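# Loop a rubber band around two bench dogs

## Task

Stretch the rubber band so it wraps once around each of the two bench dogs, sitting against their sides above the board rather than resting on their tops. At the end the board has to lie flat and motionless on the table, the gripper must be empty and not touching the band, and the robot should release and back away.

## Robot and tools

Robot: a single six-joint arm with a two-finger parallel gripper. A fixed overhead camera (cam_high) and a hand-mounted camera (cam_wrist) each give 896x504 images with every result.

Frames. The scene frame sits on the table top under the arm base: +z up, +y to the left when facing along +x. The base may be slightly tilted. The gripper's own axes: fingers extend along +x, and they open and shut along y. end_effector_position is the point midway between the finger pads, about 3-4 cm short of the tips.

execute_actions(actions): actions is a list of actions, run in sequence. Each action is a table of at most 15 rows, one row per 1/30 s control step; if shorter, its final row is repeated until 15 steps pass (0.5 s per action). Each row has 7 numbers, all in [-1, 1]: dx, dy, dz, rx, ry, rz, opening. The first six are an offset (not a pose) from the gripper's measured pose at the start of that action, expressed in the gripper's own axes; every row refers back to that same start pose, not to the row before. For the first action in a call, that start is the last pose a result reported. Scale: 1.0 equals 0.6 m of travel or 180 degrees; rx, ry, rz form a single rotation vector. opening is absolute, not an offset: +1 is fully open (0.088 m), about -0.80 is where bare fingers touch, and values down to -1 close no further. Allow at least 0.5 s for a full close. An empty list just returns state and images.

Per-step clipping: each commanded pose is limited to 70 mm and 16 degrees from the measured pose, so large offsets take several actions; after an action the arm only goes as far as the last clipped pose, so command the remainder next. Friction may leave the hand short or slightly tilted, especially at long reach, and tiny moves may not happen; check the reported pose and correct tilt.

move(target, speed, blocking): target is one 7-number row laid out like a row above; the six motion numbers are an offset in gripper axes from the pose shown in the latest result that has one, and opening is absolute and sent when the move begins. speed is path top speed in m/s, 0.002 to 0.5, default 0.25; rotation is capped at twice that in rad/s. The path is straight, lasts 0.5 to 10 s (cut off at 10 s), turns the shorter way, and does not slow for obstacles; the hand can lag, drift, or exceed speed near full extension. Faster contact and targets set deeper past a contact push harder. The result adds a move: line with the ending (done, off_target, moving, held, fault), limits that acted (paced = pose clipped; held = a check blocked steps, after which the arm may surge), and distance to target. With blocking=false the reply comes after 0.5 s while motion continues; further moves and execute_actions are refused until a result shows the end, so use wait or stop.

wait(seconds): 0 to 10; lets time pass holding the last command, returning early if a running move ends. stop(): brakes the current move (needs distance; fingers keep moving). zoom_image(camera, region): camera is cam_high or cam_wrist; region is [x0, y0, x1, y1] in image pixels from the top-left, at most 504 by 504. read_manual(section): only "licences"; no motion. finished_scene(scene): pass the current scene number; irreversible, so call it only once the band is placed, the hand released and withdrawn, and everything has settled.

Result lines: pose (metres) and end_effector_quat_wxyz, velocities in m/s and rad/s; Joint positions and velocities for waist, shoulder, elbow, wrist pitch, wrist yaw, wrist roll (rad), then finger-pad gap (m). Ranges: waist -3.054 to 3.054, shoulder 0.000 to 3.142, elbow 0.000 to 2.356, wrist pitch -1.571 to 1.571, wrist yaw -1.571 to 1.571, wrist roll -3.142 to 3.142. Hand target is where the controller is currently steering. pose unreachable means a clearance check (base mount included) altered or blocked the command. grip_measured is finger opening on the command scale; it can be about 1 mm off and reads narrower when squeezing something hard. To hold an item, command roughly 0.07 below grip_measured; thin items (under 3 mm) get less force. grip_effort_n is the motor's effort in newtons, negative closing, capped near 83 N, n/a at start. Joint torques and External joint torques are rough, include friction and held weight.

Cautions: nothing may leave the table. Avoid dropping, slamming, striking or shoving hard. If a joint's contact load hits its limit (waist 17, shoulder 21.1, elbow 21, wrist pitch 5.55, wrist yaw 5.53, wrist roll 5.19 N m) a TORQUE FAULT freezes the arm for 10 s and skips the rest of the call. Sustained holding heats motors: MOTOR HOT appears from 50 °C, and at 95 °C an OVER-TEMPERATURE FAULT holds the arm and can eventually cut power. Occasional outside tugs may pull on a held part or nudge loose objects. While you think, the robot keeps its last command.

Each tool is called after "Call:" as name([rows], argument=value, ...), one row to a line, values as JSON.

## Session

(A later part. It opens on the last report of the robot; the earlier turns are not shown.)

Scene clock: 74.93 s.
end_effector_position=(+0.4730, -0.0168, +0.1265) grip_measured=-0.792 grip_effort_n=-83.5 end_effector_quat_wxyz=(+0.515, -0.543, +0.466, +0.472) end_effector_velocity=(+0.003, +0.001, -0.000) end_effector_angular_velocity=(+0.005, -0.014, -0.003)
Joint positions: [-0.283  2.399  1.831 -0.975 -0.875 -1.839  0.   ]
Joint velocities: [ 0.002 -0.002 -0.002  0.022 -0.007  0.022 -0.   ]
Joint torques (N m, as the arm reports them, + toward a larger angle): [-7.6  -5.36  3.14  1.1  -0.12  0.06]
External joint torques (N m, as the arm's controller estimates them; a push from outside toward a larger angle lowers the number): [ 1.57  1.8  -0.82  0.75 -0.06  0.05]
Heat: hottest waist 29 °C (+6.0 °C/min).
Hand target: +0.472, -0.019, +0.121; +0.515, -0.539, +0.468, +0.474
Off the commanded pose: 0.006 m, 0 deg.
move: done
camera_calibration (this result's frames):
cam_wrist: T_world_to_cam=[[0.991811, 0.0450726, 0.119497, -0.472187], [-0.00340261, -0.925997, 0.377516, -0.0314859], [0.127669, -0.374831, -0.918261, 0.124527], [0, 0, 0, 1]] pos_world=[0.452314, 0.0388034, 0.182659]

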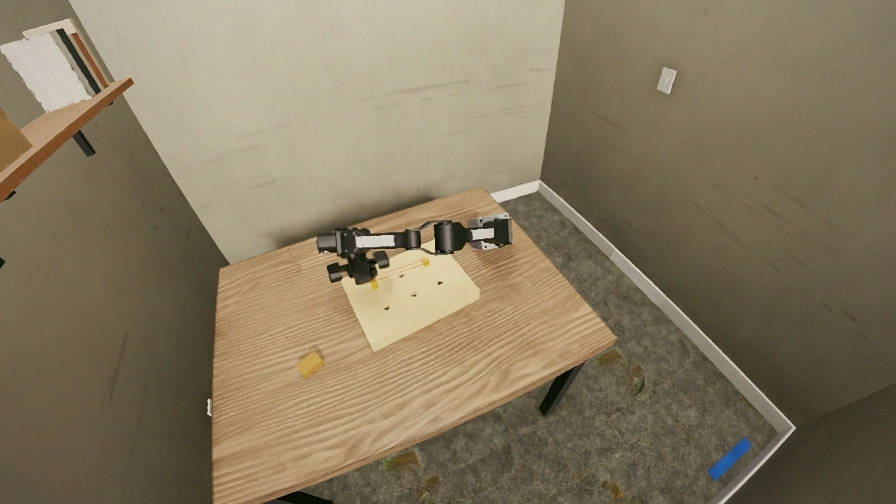

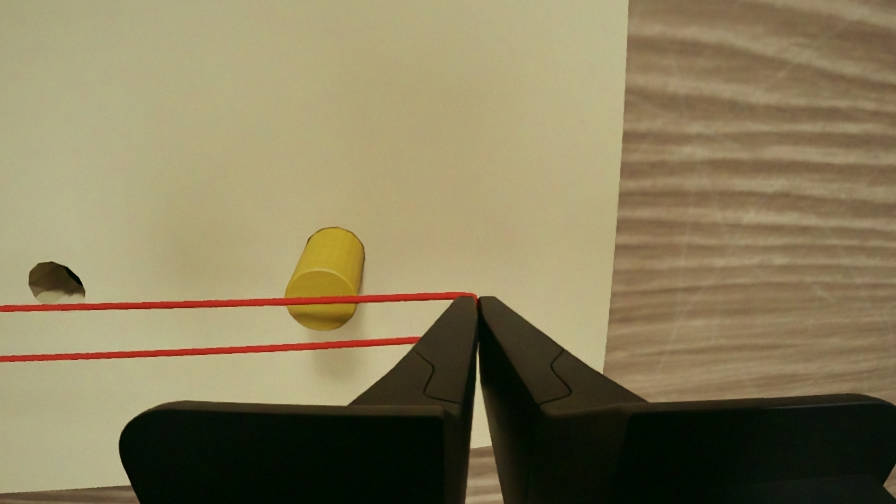

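Call:
move(target=[0.035,0,0.0,0,0,0,-1], speed=0.04)

Call:
move(target=[0.005,0,0.03,0,0,0,-1], speed=0.04)

Scene clock: 75.97 s.
end_effector_position=(+0.4764, -0.0155, +0.1127) grip_measured=-0.792 grip_effort_n=-83.5 end_effector_quat_wxyz=(+0.515, -0.547, +0.464, +0.470) end_effector_velocity=(+0.000, +0.003, +0.000) end_effector_angular_velocity=(+0.005, -0.004, +0.015)
Joint positions: [-0.256  2.399  1.799 -0.898 -0.871 -1.789  0.   ]
Joint velocities: [ 0.002 -0.007 -0.007  0.007 -0.007 -0.007 -0.   ]
Joint torques (N m, as the arm reports them, + toward a larger angle): [-7.49 -5.24  3.09  1.14 -0.13  0.11]
External joint torques (N m, as the arm's controller estimates them; a push from outside toward a larger angle lowers the number): [ 1.62  2.   -0.83  0.77 -0.07  0.1 ]
Heat: hottest waist 30 °C (+7.0 °C/min).
Hand target: +0.475, -0.017, +0.106; +0.515, -0.543, +0.466, +0.472
Off the commanded pose: 0.007 m, 1 deg.
move: done
camera_calibration (this result's frames):
cam_wrist: T_world_to_cam=[[0.990727, 0.0481022, 0.127067, -0.474332], [-0.00412497, -0.924151, 0.382006, -0.0251901], [0.135804, -0.378988, -0.915383, 0.107594], [0, 0, 0, 1]] pos_world=[0.455218, 0.0403139, 0.168385]

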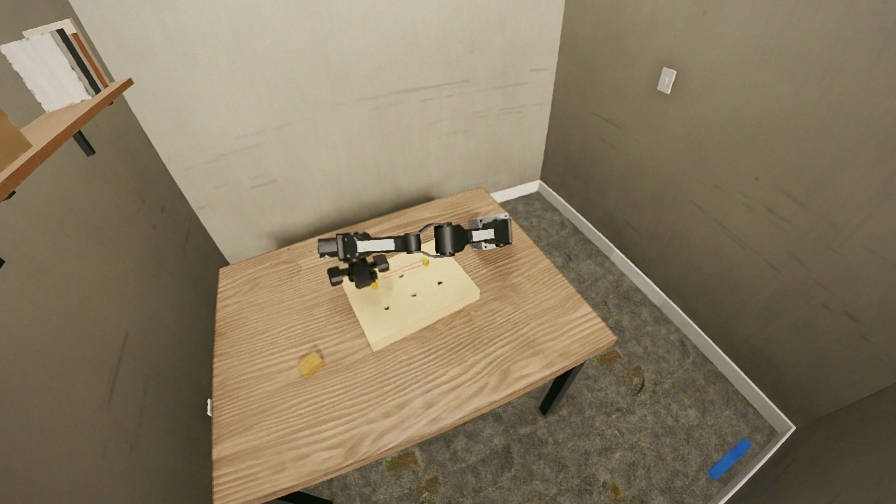

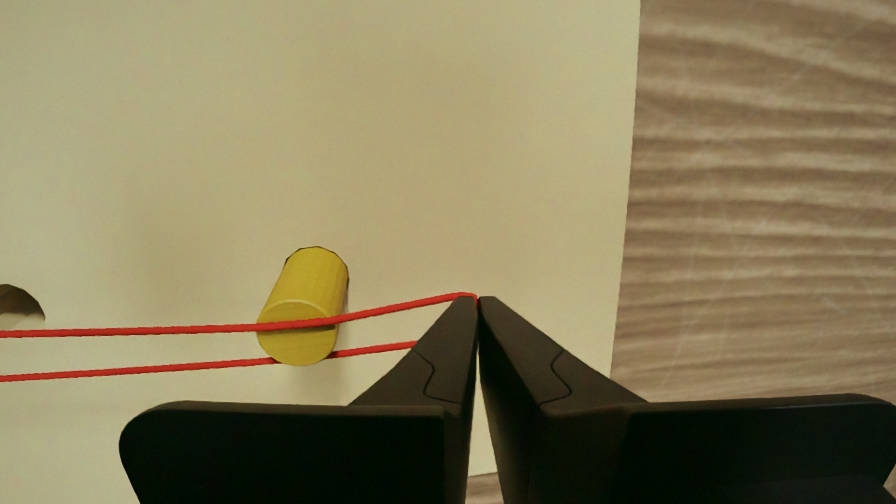

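Scene clock: 76.83 s.
end_effector_position=(+0.4737, -0.0052, +0.1073) grip_measured=-0.792 grip_effort_n=-83.5 end_effector_quat_wxyz=(+0.517, -0.540, +0.472, +0.467) end_effector_velocity=(+0.000, -0.001, -0.000) end_effector_angular_velocity=(+0.006, -0.004, +0.008)
Joint positions: [-0.233  2.373  1.772 -0.884 -0.864 -1.746  0.   ]
Joint velocities: [-0.002  0.002 -0.002  0.007 -0.007 -0.007 -0.   ]
Joint torques (N m, as the arm reports them, + toward a larger angle): [-7.31 -7.85  3.16  1.07 -0.16  0.12]
External joint torques (N m, as the arm's controller estimates them; a push from outside toward a larger angle lowers the number): [ 1.8  -0.76 -0.65  0.72 -0.11  0.12]
Heat: hottest waist 30 °C (+7.0 °C/min).
Hand target: +0.476, +0.002, +0.109; +0.515, -0.546, +0.464, +0.470
Off the commanded pose: 0.008 m, 1 deg.
move: done
camera_calibration (this result's frames):
cam_wrist: T_world_to_cam=[[0.992613, 0.0295027, 0.117678, -0.471457], [-0.0179297, -0.923656, 0.382804, -0.00714155], [0.119988, -0.382086, -0.916304, 0.114527], [0, 0, 0, 1]] pos_world=[0.454104, 0.0510722, 0.163156]

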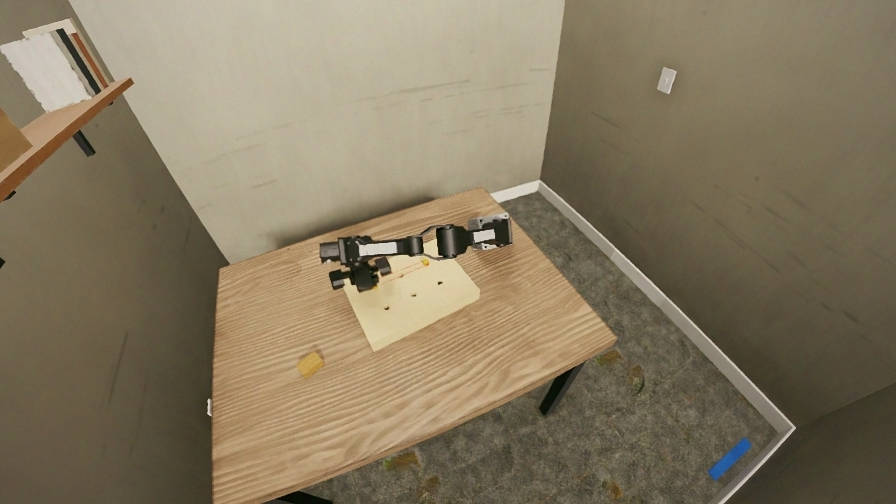

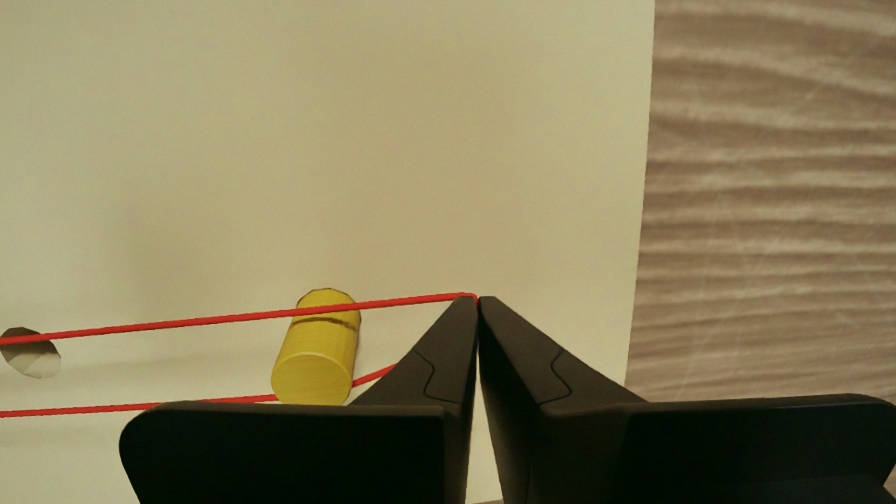

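Call:
move(target=[0.012,0,-0.014,0,0,0,-1], speed=0.04)

Scene clock: 77.83 s.
end_effector_position=(+0.4743, -0.0110, +0.1038) grip_measured=-0.792 grip_effort_n=-83.5 end_effector_quat_wxyz=(+0.516, -0.541, +0.473, +0.466) end_effector_velocity=(-0.001, +0.001, +0.001) end_effector_angular_velocity=(+0.009, +0.001, -0.014)
Joint positions: [-0.234  2.387  1.772 -0.868 -0.861 -1.746  0.   ]
Joint velocities: [-0.002 -0.002 -0.002 -0.007 -0.007  0.007 -0.   ]
Joint torques (N m, as the arm reports them, + toward a larger angle): [-7.9  -5.24  3.76  1.14 -0.19 -0.03]
External joint torques (N m, as the arm's controller estimates them; a push from outside toward a larger angle lowers the number): [ 1.25  1.9  -0.06  0.8  -0.14 -0.04]
Heat: hottest waist 30 °C (+7.0 °C/min).
Hand target: +0.475, -0.014, +0.101; +0.517, -0.540, +0.472, +0.467
Off the commanded pose: 0.004 m, 0 deg.
move: done
camera_calibration (this result's frames):
cam_wrist: T_world_to_cam=[[0.992546, 0.0286024, 0.118463, -0.471516], [-0.0194575, -0.922404, 0.385735, -0.0106969], [0.120304, -0.385165, -0.914973, 0.108743], [0, 0, 0, 1]] pos_world=[0.454711, 0.0455034, 0.15948]

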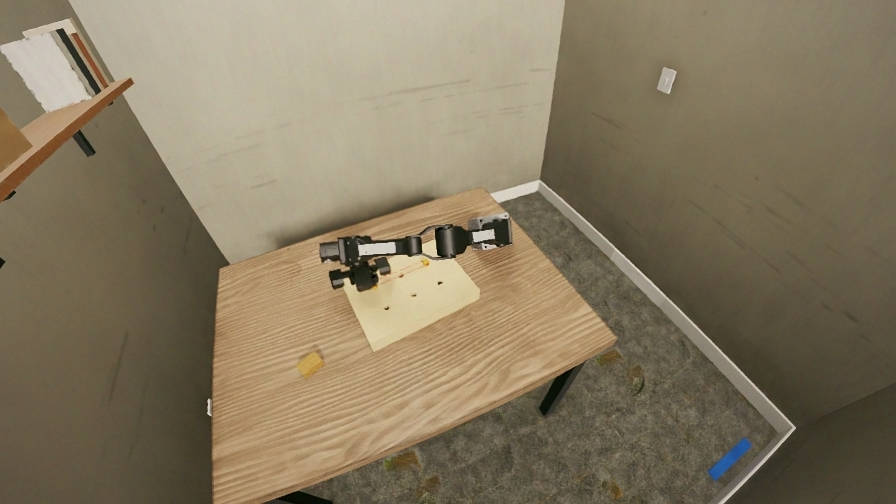

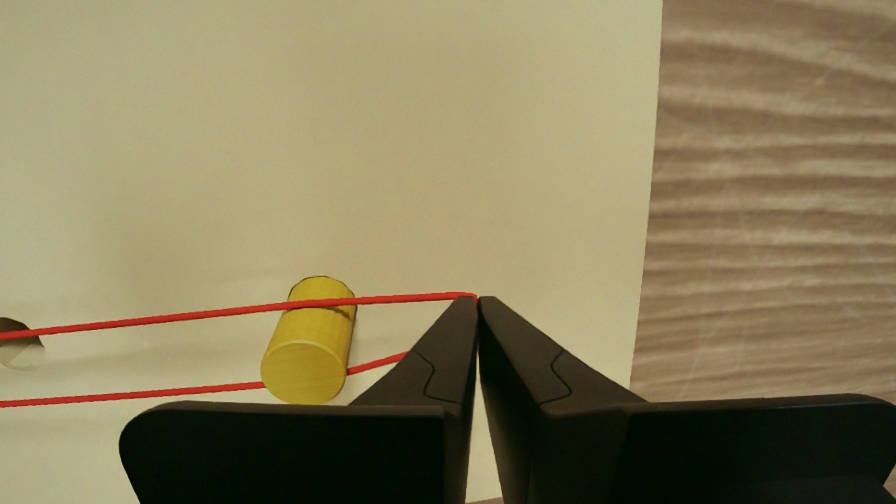

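Both strands are on the sides. Release.

Call:
execute_actions([
  [[0,0,0,0,0,0,-0.55]],
  [[0,0.008,0,0,0,0,-0.55]],
  [[-0.05,0,0,0,0,0,-0.55]],
])

Call:
move(target=[-0.12,0,0.03,0,0,0,-0.55])

Scene clock: 79.53 s.
end_effector_position=(+0.4651, -0.0174, +0.1295) grip_measured=-0.553 grip_effort_n=13.7 end_effector_quat_wxyz=(+0.520, -0.535, +0.479, +0.462) end_effector_velocity=(-0.008, +0.003, +0.003) end_effector_angular_velocity=(+0.015, +0.022, -0.017)
Joint positions: [-0.29   2.372  1.79  -0.974 -0.862 -1.817  0.012]
Joint velocities: [-0.007 -0.007 -0.002 -0.051 -0.007 -0.022 -0.   ]
Joint torques (N m, as the arm reports them, + toward a larger angle): [-7.45 -6.64  4.85  0.1  -0.13 -0.1 ]
External joint torques (N m, as the arm's controller estimates them; a push from outside toward a larger angle lowers the number): [ 1.58  0.37  0.88 -0.25 -0.08 -0.1 ]
External joint torques at the end of the 1st action: [ 1.29  0.88  0.04 -0.09  0.02  0.01]
External joint torques at the end of the 2nd action: [ 1.25 -0.02 -1.45  0.18 -0.02 -0.1 ]
Heat: hottest waist 31 °C (+8.1 °C/min).
Hand target: +0.468, -0.012, +0.132; +0.517, -0.540, +0.473, +0.465
Off the commanded pose: 0.007 m, 1 deg.
camera_calibration (this result's frames):
cam_wrist: T_world_to_cam=[[0.993302, 0.00951882, 0.115154, -0.465477], [-0.0357536, -0.92237, 0.384648, -0.0189687], [0.109876, -0.386189, -0.915852, 0.135847], [0, 0, 0, 1]] pos_world=[0.446754, 0.0393972, 0.185314]

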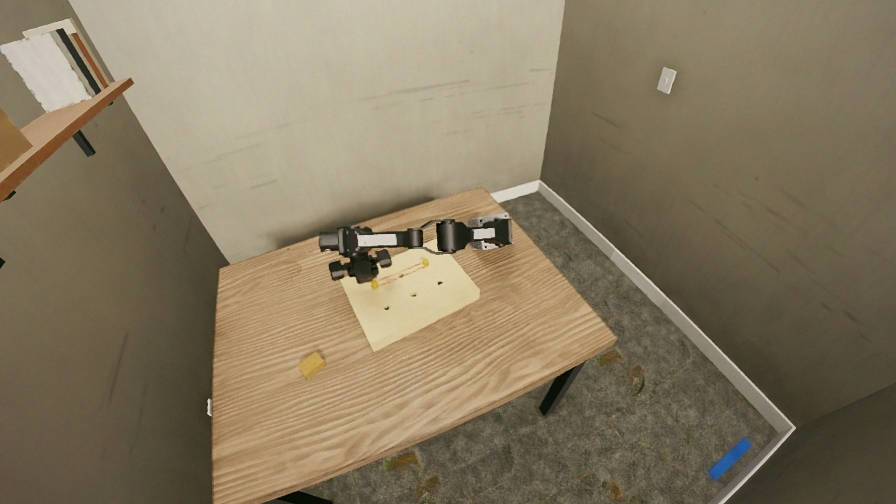

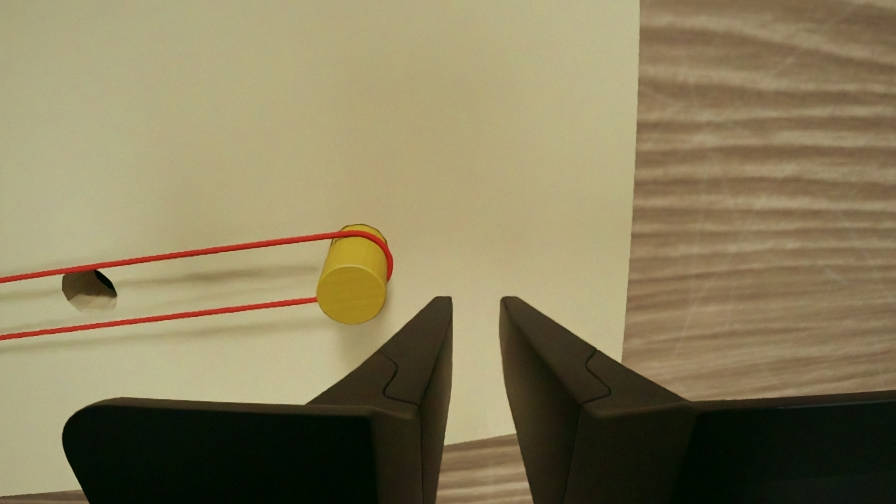

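Scene clock: 80.57 s.
end_effector_position=(+0.4561, +0.0032, +0.1998) grip_measured=-0.553 grip_effort_n=13.7 end_effector_quat_wxyz=(+0.523, -0.534, +0.478, +0.461) end_effector_velocity=(-0.001, +0.003, +0.002) end_effector_angular_velocity=(+0.010, +0.003, -0.002)
Joint positions: [-0.387  2.324  1.948 -1.291 -0.862 -1.96   0.012]
Joint velocities: [-0.002 -0.002  0.007 -0.022 -0.007 -0.007  0.   ]
Joint torques (N m, as the arm reports them, + toward a larger angle): [-7.51 -5.25  5.01  0.1   0.01 -0.09]
External joint torques (N m, as the arm's controller estimates them; a push from outside toward a larger angle lowers the number): [ 1.24  1.14  1.   -0.25  0.08 -0.09]
Heat: hottest waist 31 °C (+7.1 °C/min).
Hand target: +0.457, +0.003, +0.200; +0.521, -0.536, +0.478, +0.462
Off the commanded pose: 0.001 m, 0 deg.
move: done
camera_calibration (this result's frames):
cam_wrist: T_world_to_cam=[[0.993089, 0.00425697, 0.11729, -0.46512], [-0.04106, -0.923591, 0.381175, -0.024204], [0.10995, -0.383357, -0.917033, 0.209312], [0, 0, 0, 1]] pos_world=[0.437898, 0.0598664, 0.255725]

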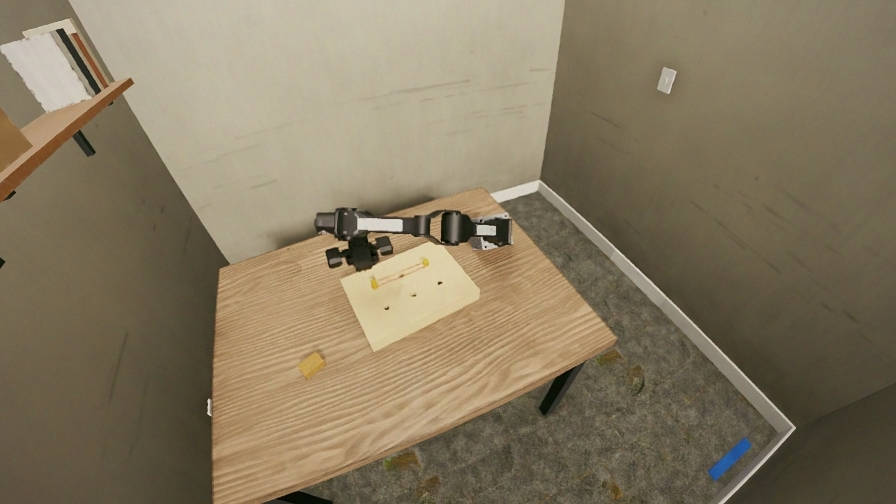

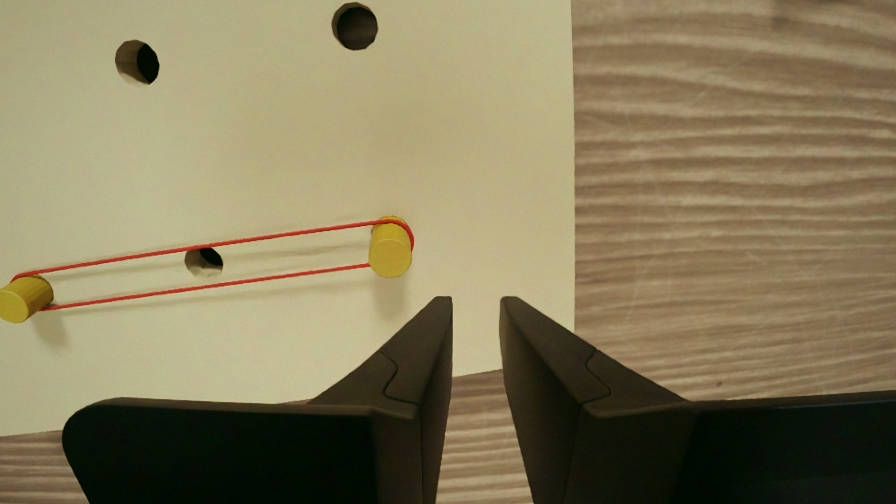

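Call:
finished_scene(scene=2)

The scene is finished: the task was done.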